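## Task

The cell is paused. Log: 03:29:04 MOVER earlier run 4706: B38 discarded without its lid, which stays in LP1: done. 03:35:56 MOVER delid R33 (N3), lid to LP3: done. 03:36:23 MOVER delid R83 (N2), lid to LP4: done. 03:36:50 MOVER delid R38 (N1), lid to LP2: done. 03:38:32 DISPENSER error, run aborted. 03:38:47 AUTO-RECOVER relid LP2 to N1: done. 03:39:12 AUTO-RECOVER relid LP4 to N2: done. 03:39:43 AUTO-RECOVER stopped by watchdog. Give every plate back the lid that came off it, seated all the way down, and then press CONTINUE. Lids carry no labels, so ownership is known only from the log. The plates, and the lid left over from the earlier run, must finish in their starting places. If two or more plates in the nests lack a lid, press CALL instead, and every plate and lid must finish as it began. Pressing RETRY, CONTINUE or SKIP while holding labware, or while any plate at a nest is not seated in it or any lid there is not seated on a plate, fails the job. Anything held in place only by the robot at the end is not counted. Release, then move away; resting on the panel housing, the CALL key or the needed key still counts as away.

## Robot and tools

Robot: one six-joint arm (yam_st) with a parallel two-finger gripper. There is a single arm, so every row describes that one arm only.

Joint order. In every row you send and every per-joint list you read, the order is: waist (joint1), wrist yaw (joint5), elbow (joint3), wrist pitch (joint4), wrist roll (joint6), shoulder (joint2). Ignore URDF ordering. The waist sign is flipped relative to the URDF in commands, results and refusals; the stated ranges use URDF signs, so flip the waist range (-2.618..3.054 URDF becomes -3.054..2.618 in your numbers). Other ranges (rad): shoulder 0 to 3.142, elbow 0 to 3.142, wrist pitch -1.571 to 1.571, wrist yaw -1.571 to 1.571, wrist roll -2.094 to 2.094. True limits may differ by up to 0.036 rad.

Frames. Scene frame: origin on the table top under the arm base, +z up, +y to the left when facing +x. The base may be tilted. The operator panel is on the right (-y side); its keys, left to right facing it: RETRY white, CONTINUE green, SKIP yellow, CALL blue. A key registers when pushed until it latches. The deck has labels for nests (N1..N3) and lid parks (LP1..LP4), placed in no fixed pattern. Cameras: cam_high and cam_low (896x504) and cam_wrist (504x504).

execute_actions(actions): actions is a list of actions; each action is a list of up to 15 rows, one row per 1/30 s step; a short table repeats its final row to fill 15 steps (one action = 0.5 s). A row has 7 numbers in [-1, 1]: six joint values in the order above, then the gripper opening. Joint values are scaled offsets, not poses: 1.0 equals 1.202 rad for waist, 1.258 shoulder, 1.238 elbow, 2.073 wrist pitch, 2.022 for wrist yaw and for wrist roll. Each is measured from the joint angles at the start of that action (for a call's first action, the last angles reported in this scene), not from the previous row. The opening is absolute: +1 fully open (0.094 m pad gap), -1 closed. Optionally append 6 stiffness factors in 0..1 (arm joints in list order) to scale position gains; they persist until changed. An action pushing a joint more than 0.036 rad beyond its range is refused; if any action is malformed or the first fails this check, nothing runs. An empty list just returns state and images.

move(target, speed, blocking): target is one such row; its joint values are offsets from the Joint positions in the latest result that showed them. All joints travel synchronized paths, so the gripper follows a curve and does not avoid obstacles. speed is the peak rate in rad/s of the joint with the longest way, 0.01 to 2, default 0.5; paths take 0.5 to 10 s. blocking=false returns after 0.5 s while the arm continues; check with wait(0), and use wait or stop before sending rows or another move. The extra move line reports the ending (done, off_target, moving, held, fault), limits=held or none, and the joint furthest from target.

wait(seconds): 0 to 10, holds the last command. stop: brakes a running move (needs room; fingers keep moving). zoom_image(camera, region): camera is cam_high, cam_low or cam_wrist; region [x0,y0,x1,y1] in that image's pixels from top-left, at most 504x504. read_manual(section) returns licence text only. finished_scene(scene): scene number 1 or 2, irreversible; result says if the task succeeded.

Reading results: Joint positions (rad) and Joint velocities (rad/s) in joint order, plus pad gap in m and m/s. Joint targets shows where joints are currently driven. grip_measured is the opening on the command scale; readings may be offset by about 1 mm. "joint sent to its limit" means a joint was clamped at its end (absence does not prove room remains). "joint command not followed" means the clearance check altered targets. FAULT and OVER-TEMPERATURE FAULT lines mean stops; MOTOR HOT warns from 75 °C (stop at 90 °C, collapse at 100 °C).

Motion limits: per step, joint targets stay within 0.202 (waist), 0.258 (shoulder), 0.238 (elbow), 0.573 (wrist pitch), 0.522 (wrist yaw, roll) rad of measured angles, and the gripper may not be asked to go more than 70 mm from where it is; unfinished motion may need re-commanding. Friction can leave joints about 0.031 rad off; smaller commands may do nothing.

Gripping: command about 0.03 below grip_measured for a firm hold; force tops out near 50-62 N per pad, weaker on thin parts.

Cautions: do not drop, slam, hard-push or knock anything off the table (ends the scene). Faster or deeper-past-contact moves hit harder. Do not hold loads longer than needed (heat). Release labware and confirm plate and lid seating before pressing a go key; a wrong or early go key is worse than none. Finish with the gripper open and clear.

Each tool is called after "Request:" by a JSON object that holds its "method" and its "body", one argument or row to a line.

## Session

Request:
{"method": "execute_actions", "body": {
  "actions": []
}}

Scene clock: 0.00 s.
grip_measured=+1.000
Joint names: [waist, wrist yaw, elbow, wrist pitch, wrist roll, shoulder]
Joint positions: [ 0.94  -0.51   1.118 -1.283 -0.978  1.645  0.094]
Joint velocities: [-0.012  0.007  0.022  0.022  0.051 -0.007  0.   ]
Motor temperatures (°C, as the motors report them): [25 24 26 22 22 29]
Joint targets: [0.940 -0.510 1.118 -1.283 -0.978 1.645]
Joint stiffness scale: [1. 1. 1. 1. 1. 1.]

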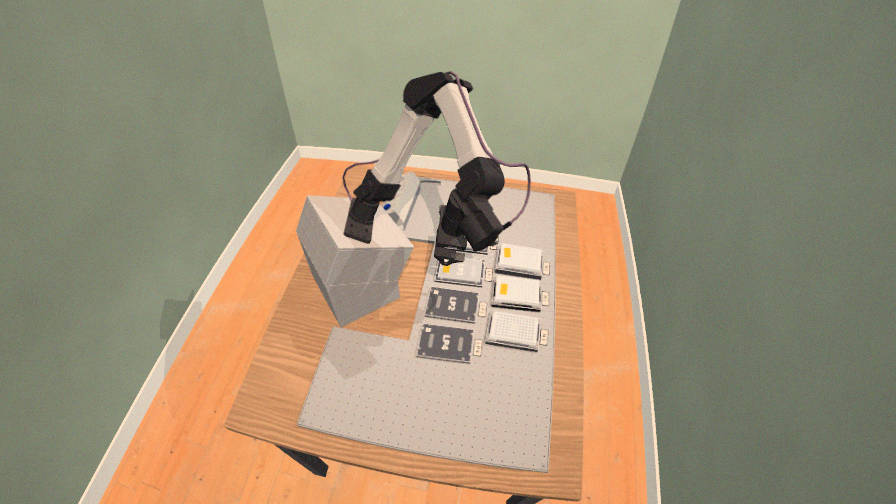

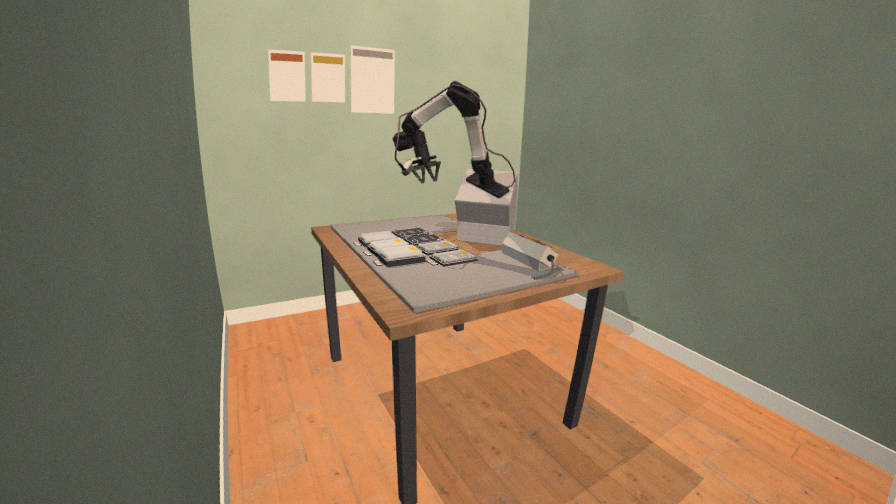

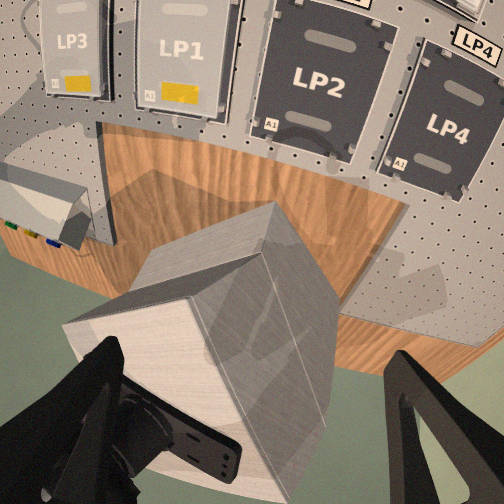

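Request:
{"method": "zoom_image", "body": {
  "camera": "cam_high",
  "region": [410, 220, 560, 370]
}}

Request:
{"method": "zoom_image", "body": {
  "camera": "cam_low",
  "region": [345, 210, 585, 290]
}}

Region (410, 220, 560, 370) of cam_high's 896x504 image, scaled by 3.360, with more detail than that image has.

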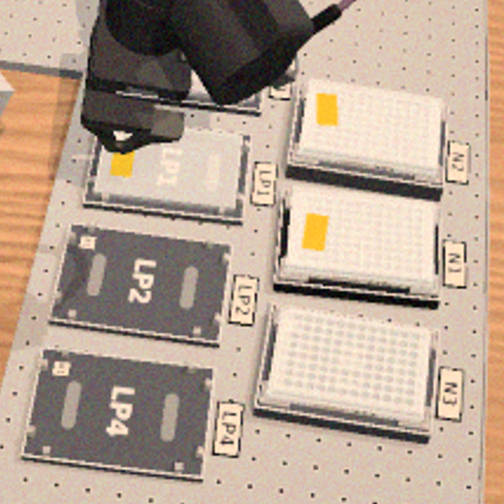

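Region (345, 210, 585, 290) of cam_low's 896x504 image, scaled by 2.100, with more detail than that image has.

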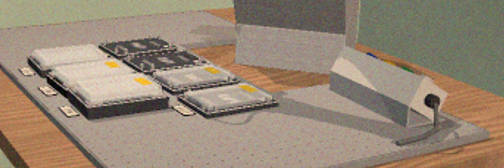

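Request:
{"method": "move", "body": {
  "target": [-0.95,0.219,-0.276,0.553,0.805,0,1],
  "speed": 0.8
}}

Request:
{"method": "move", "body": {
  "target": [-0.14,0,0,0,0,0.022,1],
  "speed": 0.3
}}

Scene clock: 9.07 s.
grip_measured=+1.000
Joint names: [waist, wrist yaw, elbow, wrist pitch, wrist roll, shoulder]
Joint positions: [-0.198 -0.077  0.799 -0.155  0.644  1.645  0.094]
Joint velocities: [ 0.007  0.007  0.007 -0.095  0.007 -0.007  0.   ]
Motor temperatures (°C, as the motors report them): [25 24 27 22 22 30]
Joint targets: [-0.201 -0.067 0.776 -0.137 0.650 1.645]
Joint stiffness scale: [1. 1. 1. 1. 1. 1.]
move: off_target; limits=none; farthest joint: the elbow, 0.022 radians from its target (0.342 radians at the start)

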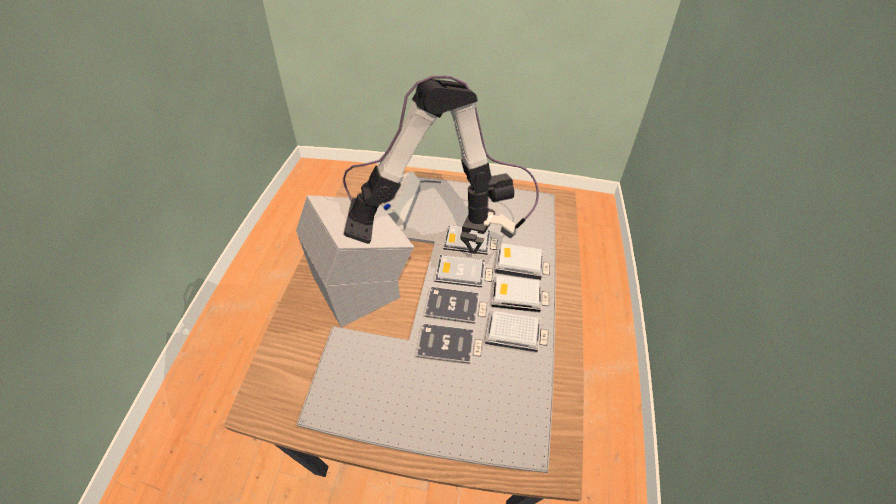

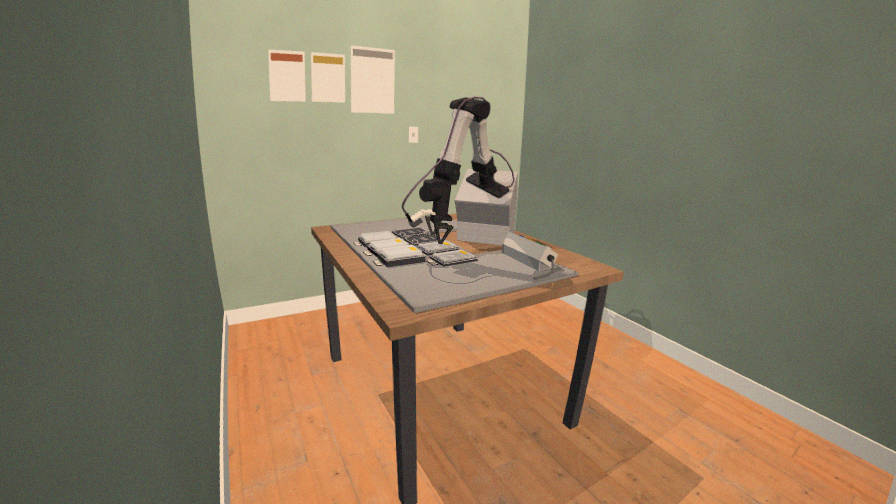

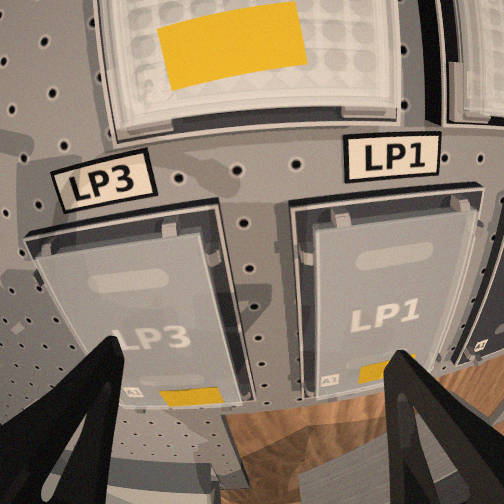

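Scene clock: 9.97 s.
grip_measured=+1.000
Joint names: [waist, wrist yaw, elbow, wrist pitch, wrist roll, shoulder]
Joint positions: [-0.361 -0.077  0.799 -0.155  0.644  1.645  0.094]
Joint velocities: [ 0.012 -0.022  0.002 -0.007 -0.022  0.002  0.   ]
Motor temperatures (°C, as the motors report them): [25 24 27 22 22 30]
Joint targets: [-0.366 -0.077 0.799 -0.155 0.644 1.672]
Joint stiffness scale: [1. 1. 1. 1. 1. 1.]
move: off_target; limits=none; farthest joint: the shoulder, 0.028 radians from its target (0.028 radians at the start)

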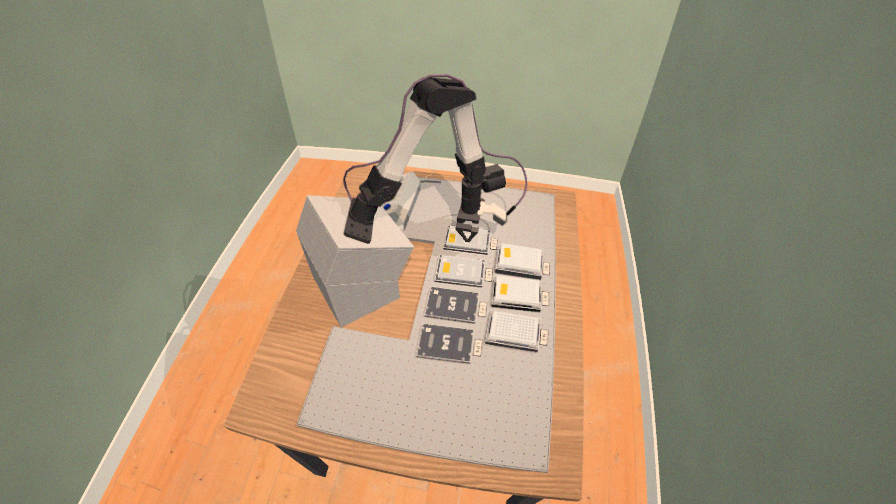

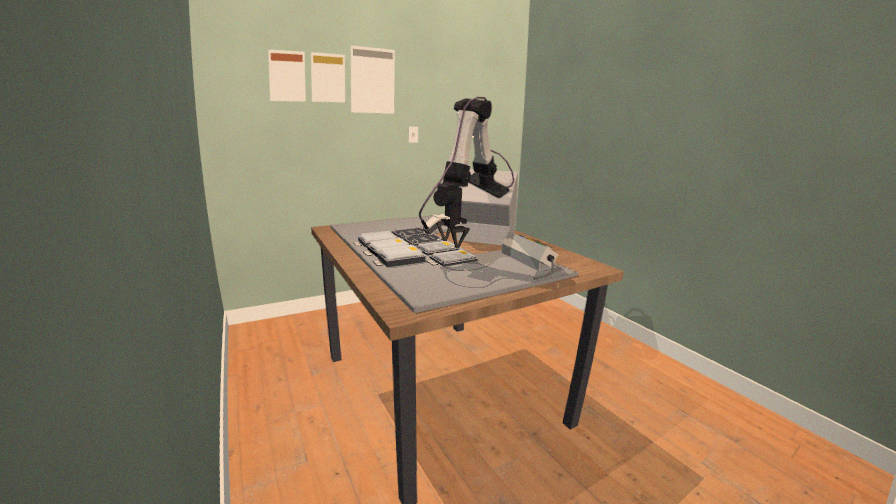

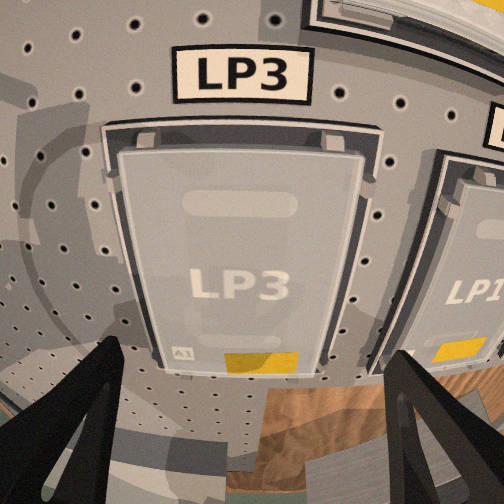

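Request:
{"method": "move", "body": {
  "target": [-0.037,0.014,0.064,0.036,0.013,0.114,1],
  "speed": 0.12
}}

Scene clock: 15.67 s.
grip_measured=+1.000
Joint names: [waist, wrist yaw, elbow, wrist pitch, wrist roll, shoulder]
Joint positions: [-0.397 -0.058  0.852 -0.098  0.665  1.771  0.094]
Joint velocities: [ 0.002  0.022  0.002 -0.007  0.051  0.012  0.   ]
Motor temperatures (°C, as the motors report them): [25 24 27 22 22 30]
Joint targets: [-0.405 -0.048 0.878 -0.080 0.670 1.788]
Joint stiffness scale: [1. 1. 1. 1. 1. 1.]
move: off_target; limits=none; farthest joint: the elbow, 0.026 radians from its target (0.080 radians at the start)

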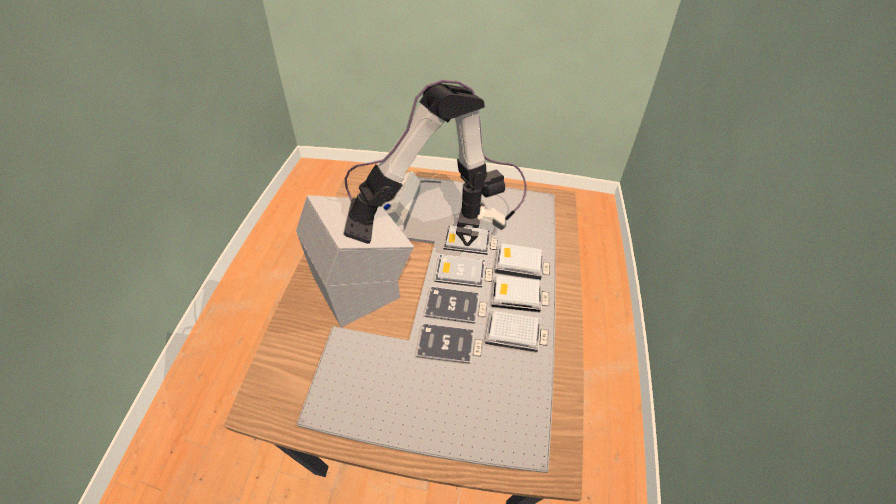

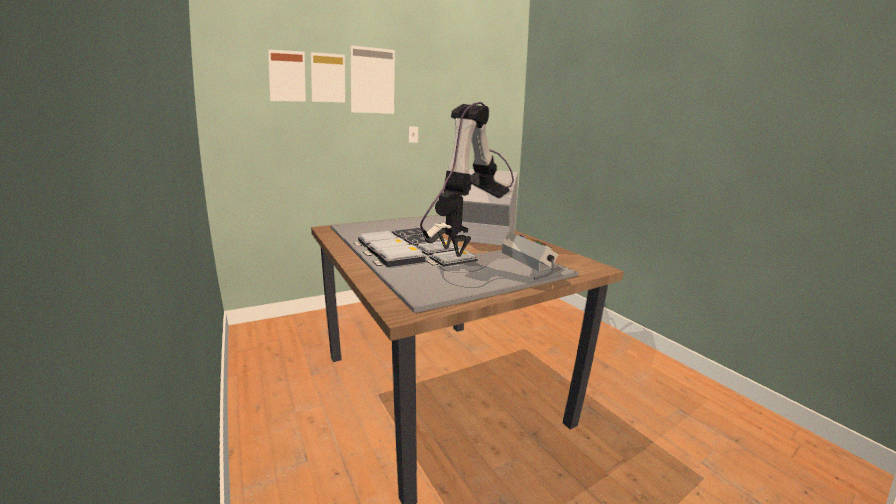

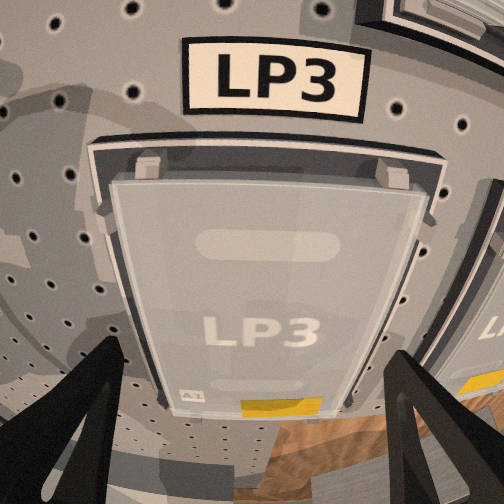

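Request:
{"method": "move", "body": {
  "target": [-0.009,0,0.034,0.036,0,0.071,1],
  "speed": 0.05
}}

Request:
{"method": "zoom_image", "body": {
  "camera": "cam_low",
  "region": [410, 220, 500, 275]
}}

Scene clock: 19.70 s.
grip_measured=+1.000
Joint names: [waist, wrist yaw, elbow, wrist pitch, wrist roll, shoulder]
Joint positions: [-0.397 -0.058  0.87  -0.042  0.665  1.842  0.094]
Joint velocities: [ 0.002 -0.051  0.022 -0.066 -0.007 -0.002  0.   ]
Motor temperatures (°C, as the motors report them): [25 24 27 22 22 30]
Joint targets: [-0.408 -0.058 0.895 -0.024 0.665 1.861]
Joint stiffness scale: [1. 1. 1. 1. 1. 1.]
move: off_target; limits=none; farthest joint: the elbow, 0.024 radians from its target (0.042 radians at the start)

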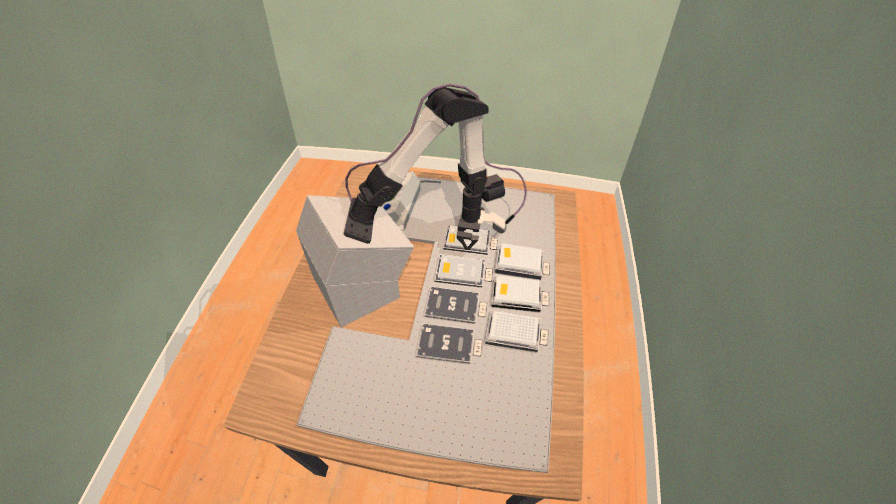

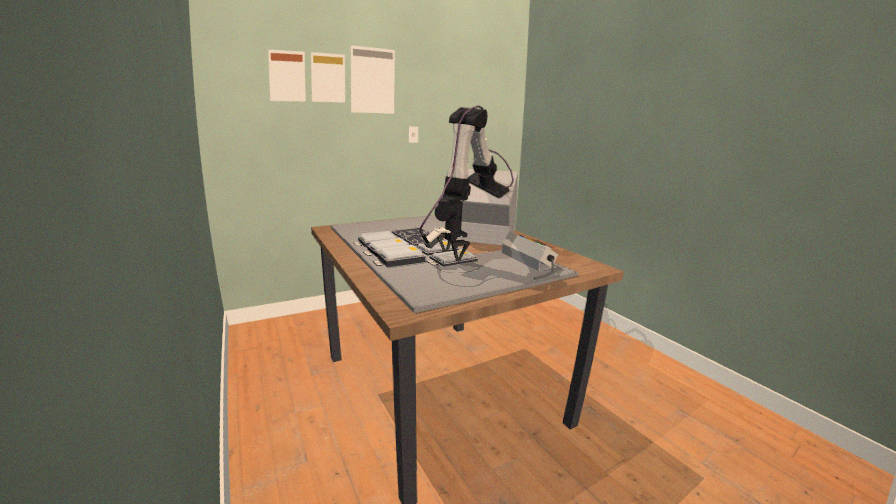

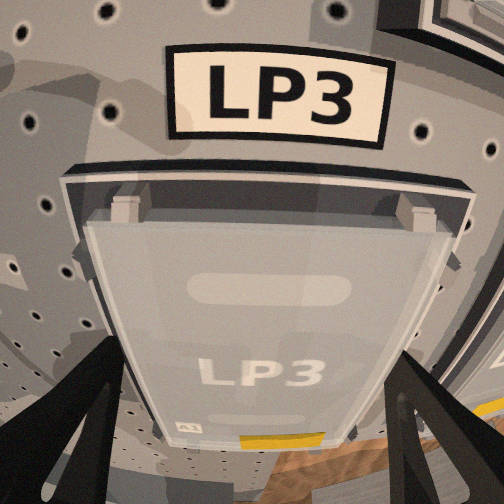

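Region (410, 220, 500, 275) of cam_low's 896x504 image, scaled by 5.600, with more detail than that image has.

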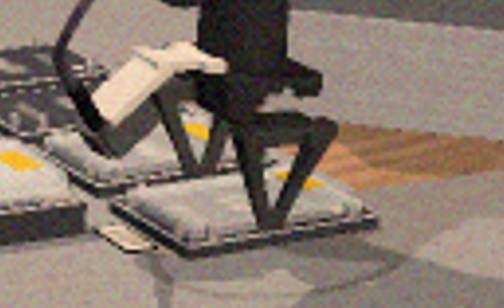

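Nearly identical to the previous grasp view. Close.

Request:
{"method": "move", "body": {
  "target": [0,0,0,0,0,0,0.77]
}}

Request:
{"method": "move", "body": {
  "target": [0.012,0,-0.05,-0.085,0,-0.18,0.765],
  "speed": 0.15
}}

Scene clock: 23.70 s.
grip_measured=+0.791
Joint names: [waist, wrist yaw, elbow, wrist pitch, wrist roll, shoulder]
Joint positions: [-0.397 -0.055  0.87  -0.045  0.665  1.842  0.084]
Joint velocities: [ 0.002 -0.007 -0.027  0.022 -0.007  0.002  0.   ]
Motor temperatures (°C, as the motors report them): [24 24 27 22 22 31]
Joint targets: [-0.398 -0.058 0.870 -0.042 0.665 1.842]
Joint stiffness scale: [1. 1. 1. 1. 1. 1.]
move: done; limits=none; farthest joint: the wrist pitch, 0.003 radians from its target (0.000 radians at the start)

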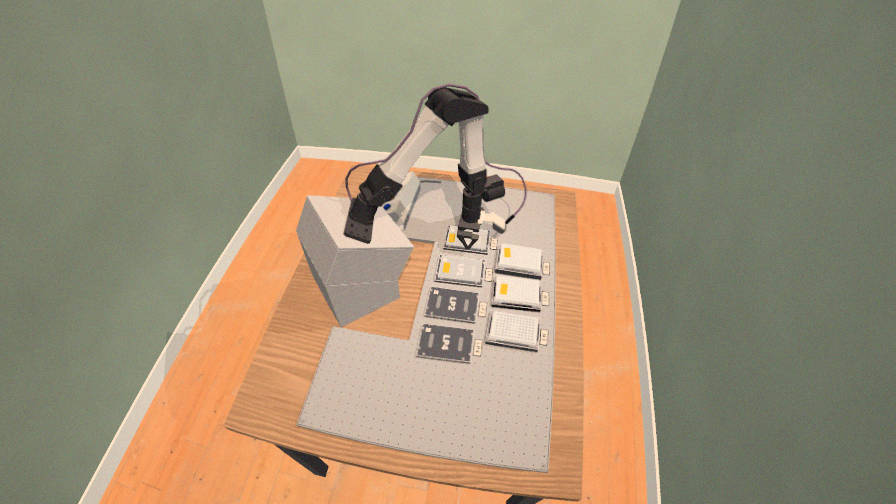

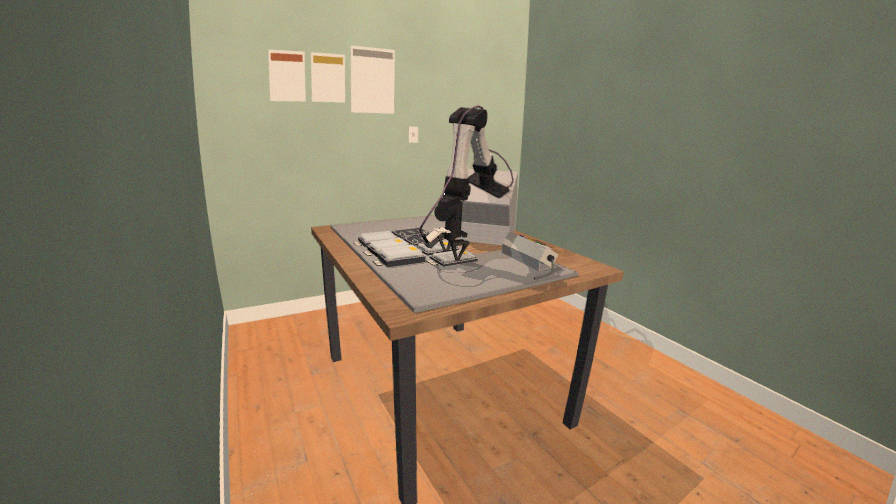

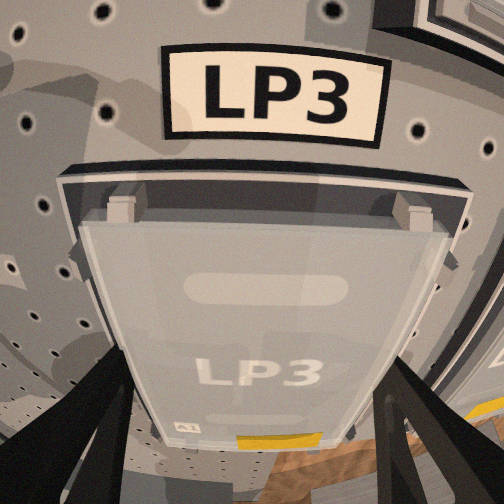

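Scene clock: 25.77 s.
grip_measured=+0.791
Joint names: [waist, wrist yaw, elbow, wrist pitch, wrist roll, shoulder]
Joint positions: [-0.391 -0.052  0.831 -0.203  0.664  1.642  0.084]
Joint velocities: [ 0.007 -0.095 -0.017 -0.081 -0.037 -0.012  0.   ]
Motor temperatures (°C, as the motors report them): [24 24 27 22 22 32]
Joint targets: [-0.383 -0.055 0.809 -0.221 0.665 1.615]
Joint stiffness scale: [1. 1. 1. 1. 1. 1.]
move: off_target; limits=none; farthest joint: the shoulder, 0.026 radians from its target (0.226 radians at the start)

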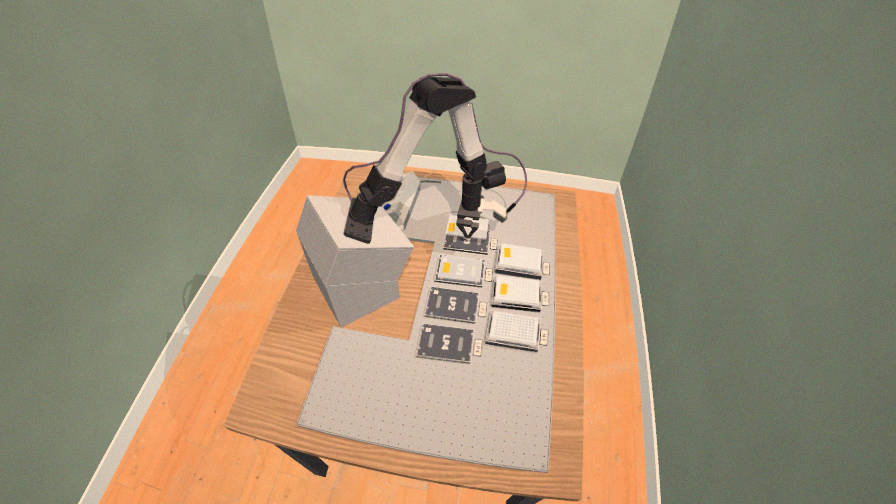

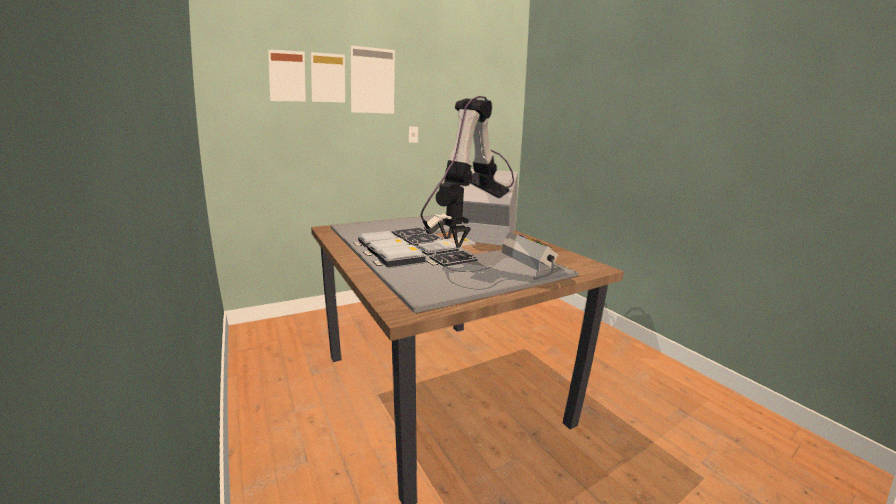

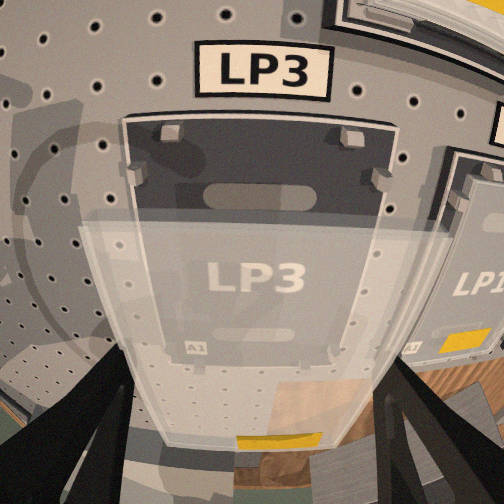

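Request:
{"method": "move", "body": {
  "target": [0.811,-0.213,0.723,-0.257,-0.423,0.512,0.76],
  "speed": 0.45
}}

Scene clock: 31.20 s.
grip_measured=+0.791
Joint names: [waist, wrist yaw, elbow, wrist pitch, wrist roll, shoulder]
Joint positions: [ 0.585 -0.473  1.699 -0.718 -0.185  2.273  0.084]
Joint velocities: [ 0.002 -0.037  0.012 -0.081  0.022  0.002 -0.002]
Motor temperatures (°C, as the motors report them): [25 24 27 22 22 33]
Joint targets: [0.583 -0.483 1.726 -0.736 -0.191 2.286]
Joint stiffness scale: [1. 1. 1. 1. 1. 1.]
move: off_target; limits=none; farthest joint: the elbow, 0.027 radians from its target (0.895 radians at the start)

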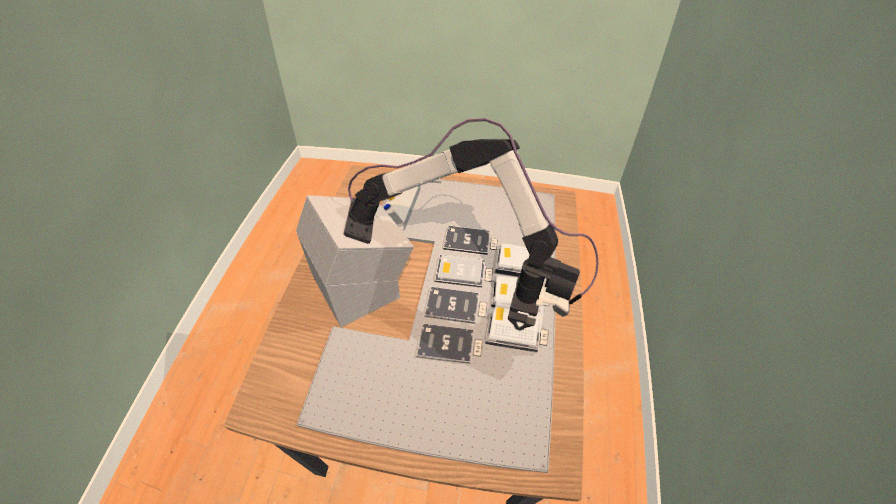

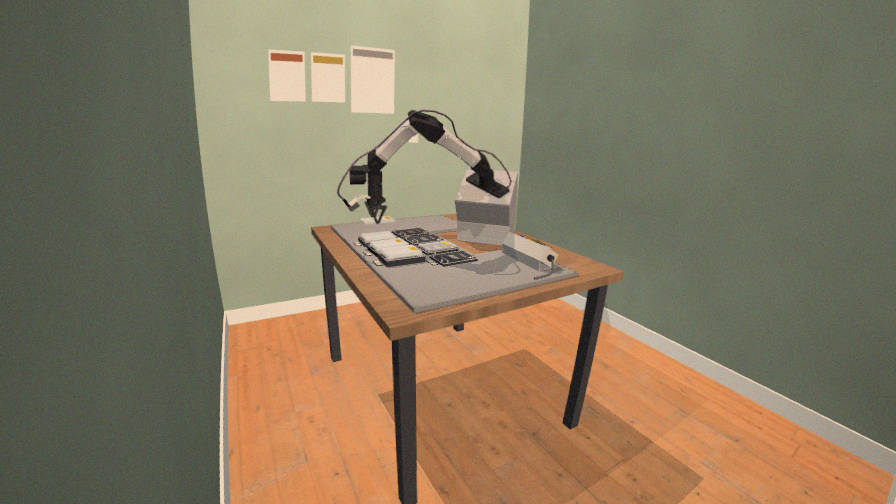

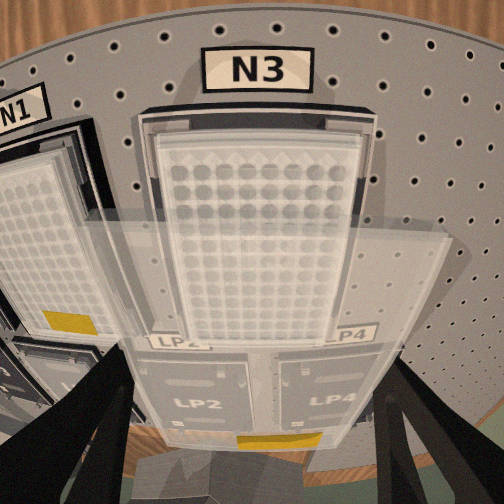

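Request:
{"method": "move", "body": {
  "target": [-0.042,0,0,0.065,0.016,0.087,0.76],
  "speed": 0.12
}}

Request:
{"method": "zoom_image", "body": {
  "camera": "cam_wrist",
  "region": [60, 130, 480, 290]
}}

Request:
{"method": "zoom_image", "body": {
  "camera": "cam_wrist",
  "region": [130, 370, 390, 470]
}}

Scene clock: 37.63 s.
grip_measured=+0.791
Joint names: [waist, wrist yaw, elbow, wrist pitch, wrist roll, shoulder]
Joint positions: [ 0.538 -0.473  1.699 -0.602 -0.158  2.371  0.084]
Joint velocities: [-0.002 -0.037  0.002  0.051  0.037 -0.017  0.001]
Motor temperatures (°C, as the motors report them): [25 24 28 22 22 34]
Joint targets: [0.535 -0.473 1.699 -0.584 -0.152 2.383]
Joint stiffness scale: [1. 1. 1. 1. 1. 1.]
move: done; limits=none; farthest joint: the wrist pitch, 0.018 radians from its target (0.136 radians at the start)

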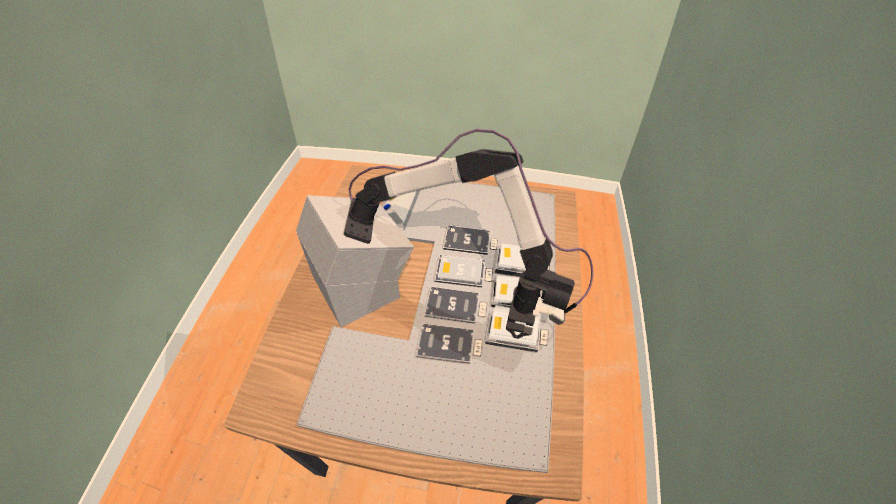

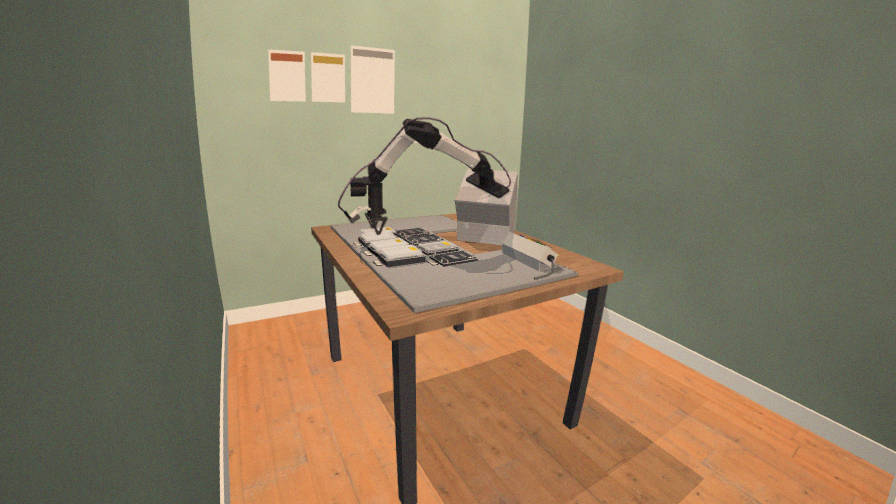

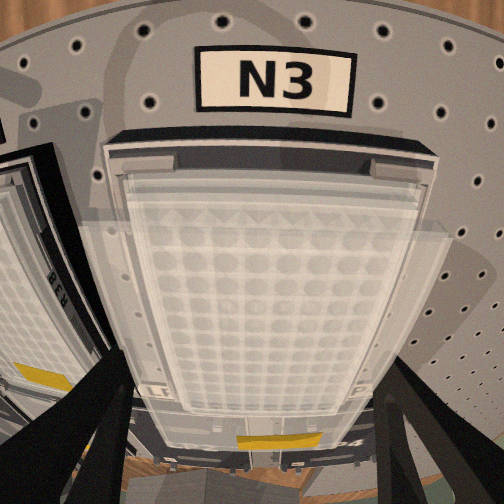

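Region (60, 130, 480, 290) of cam_wrist's 504x504 image, scaled by 1.200, with more detail than that image has; it fills the top 192 rows of this view, and the rest is white.

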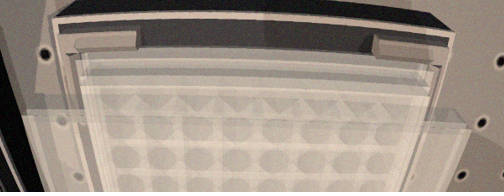

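Region (130, 370, 390, 470) of cam_wrist's 504x504 image, scaled by 1.938, with more detail than that image has; it fills the top 194 rows of this view, and the rest is white.

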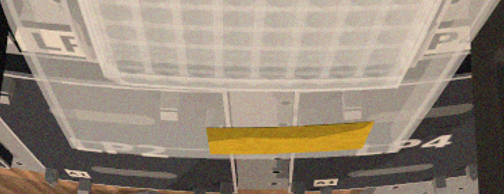

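Request:
{"method": "move", "body": {
  "target": [-0.009,0.0095,0.032,0.019,-0.009,0.031,0.76],
  "speed": 0.04
}}

Request:
{"method": "zoom_image", "body": {
  "camera": "cam_wrist",
  "region": [60, 150, 260, 290]
}}

Request:
{"method": "zoom_image", "body": {
  "camera": "cam_wrist",
  "region": [280, 160, 480, 300]
}}

Request:
{"method": "zoom_image", "body": {
  "camera": "cam_wrist",
  "region": [130, 370, 390, 470]
}}

Scene clock: 42.27 s.
grip_measured=+0.791
Joint names: [waist, wrist yaw, elbow, wrist pitch, wrist roll, shoulder]
Joint positions: [ 0.533 -0.465  1.713 -0.578 -0.17   2.397  0.084]
Joint velocities: [ 0.007 -0.007 -0.027 -0.066 -0.095 -0.007  0.001]
Motor temperatures (°C, as the motors report them): [25 24 28 22 22 35]
Joint targets: [0.527 -0.454 1.738 -0.562 -0.176 2.410]
Joint stiffness scale: [1. 1. 1. 1. 1. 1.]
move: off_target; limits=none; farthest joint: the elbow, 0.025 radians from its target (0.040 radians at the start)

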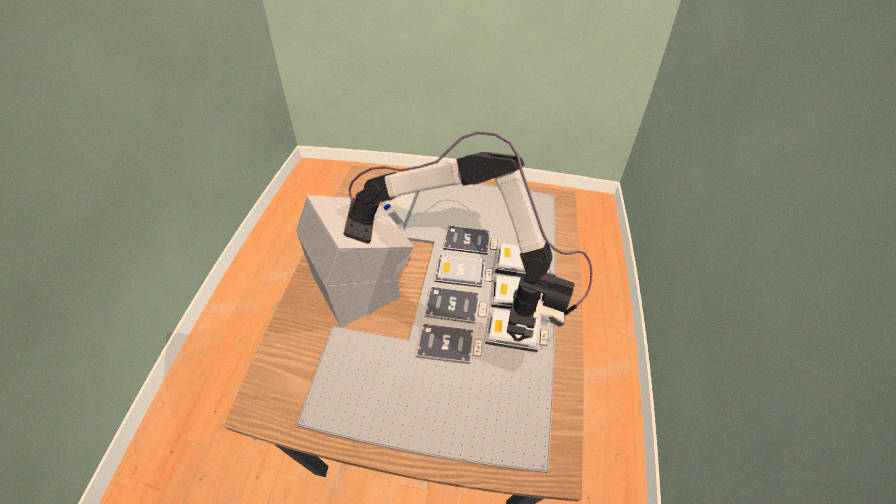

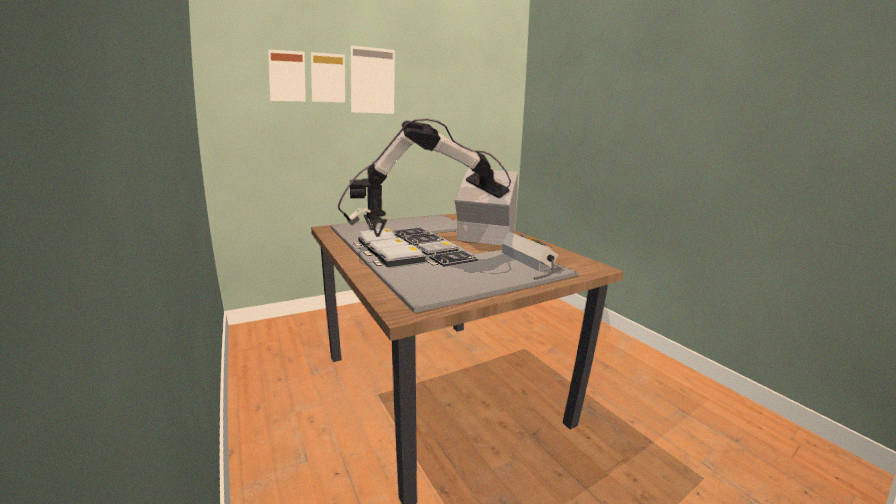

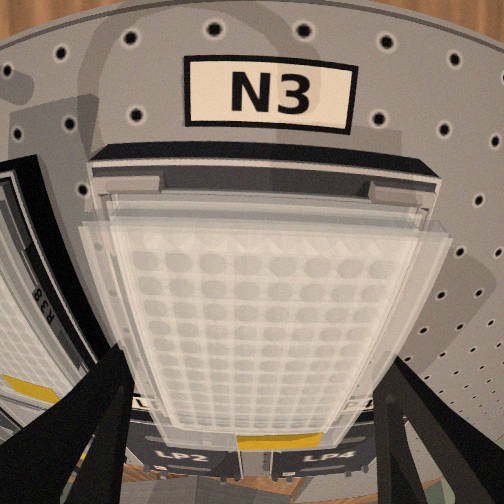

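Region (60, 150, 260, 290) of cam_wrist's 504x504 image, scaled by 2.520, with more detail than that image has; it fills the top 353 rows of this view, and the rest is white.

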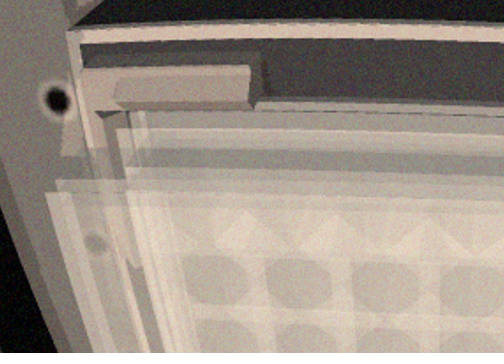

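Region (280, 160, 480, 300) of cam_wrist's 504x504 image, scaled by 2.520, with more detail than that image has; it fills the top 353 rows of this view, and the rest is white.

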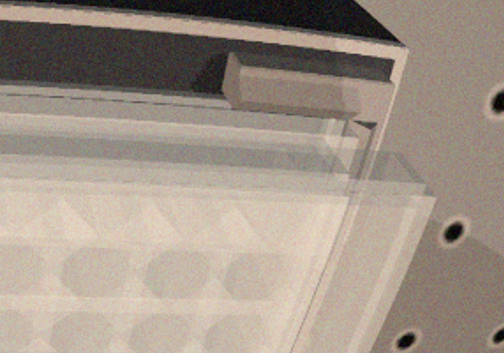

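Region (130, 370, 390, 470) of cam_wrist's 504x504 image, scaled by 1.938, with more detail than that image has; it fills the top 194 rows of this view, and the rest is white.

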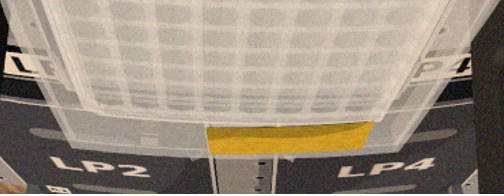

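Request:
{"method": "move", "body": {
  "target": [-0.01,0,0,0.006,0,0.022,0.76],
  "speed": 0.02
}}

Request:
{"method": "zoom_image", "body": {
  "camera": "cam_wrist",
  "region": [60, 150, 260, 290]
}}

Request:
{"method": "zoom_image", "body": {
  "camera": "cam_wrist",
  "region": [280, 160, 480, 300]
}}

Scene clock: 46.57 s.
grip_measured=+0.791
Joint names: [waist, wrist yaw, elbow, wrist pitch, wrist roll, shoulder]
Joint positions: [ 0.526 -0.465  1.713 -0.577 -0.171  2.399  0.084]
Joint velocities: [-0.007 -0.037  0.017  0.051 -0.051  0.012 -0.001]
Motor temperatures (°C, as the motors report them): [25 24 28 22 22 36]
Joint targets: [0.521 -0.465 1.713 -0.566 -0.170 2.425]
Joint stiffness scale: [1. 1. 1. 1. 1. 1.]
move: off_target; limits=none; farthest joint: the shoulder, 0.026 radians from its target (0.028 radians at the start)

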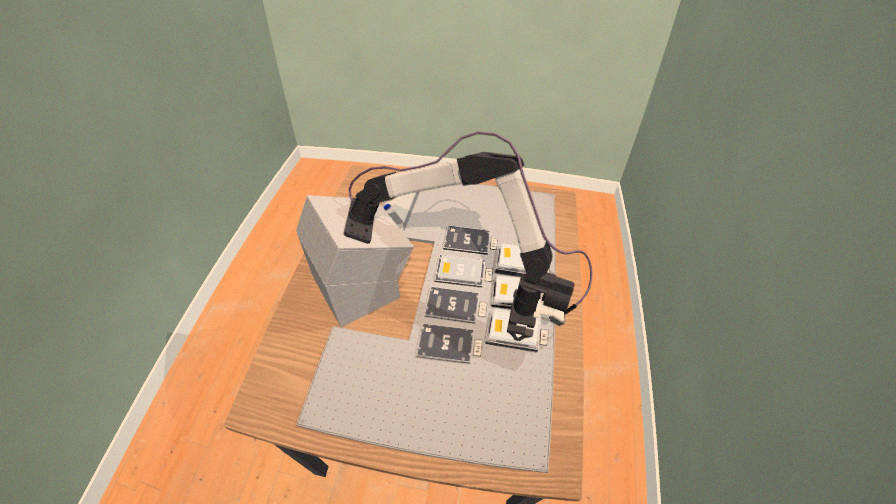

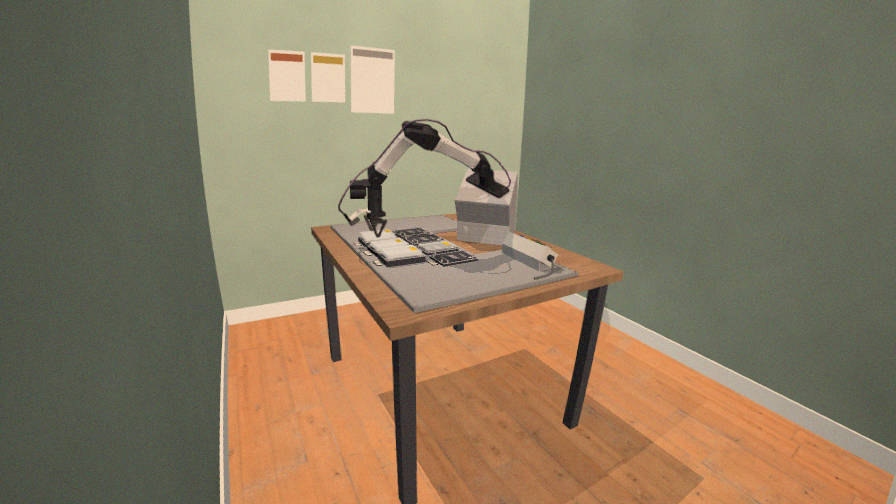

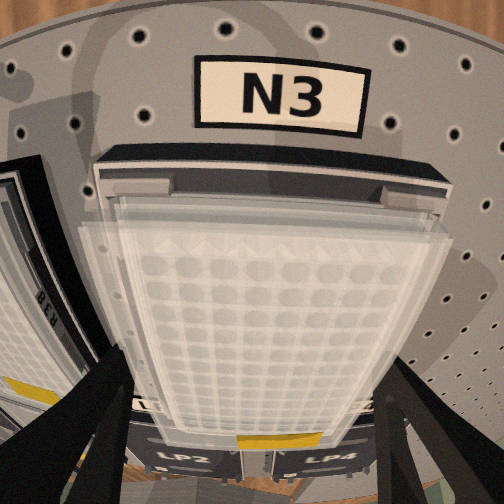

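Region (60, 150, 260, 290) of cam_wrist's 504x504 image, scaled by 2.520, with more detail than that image has; it fills the top 353 rows of this view, and the rest is white.

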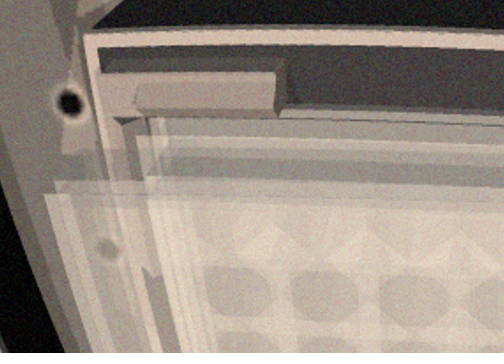

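Region (280, 160, 480, 300) of cam_wrist's 504x504 image, scaled by 2.520, with more detail than that image has; it fills the top 353 rows of this view, and the rest is white.

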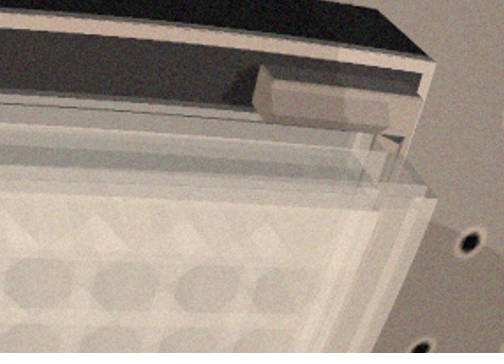

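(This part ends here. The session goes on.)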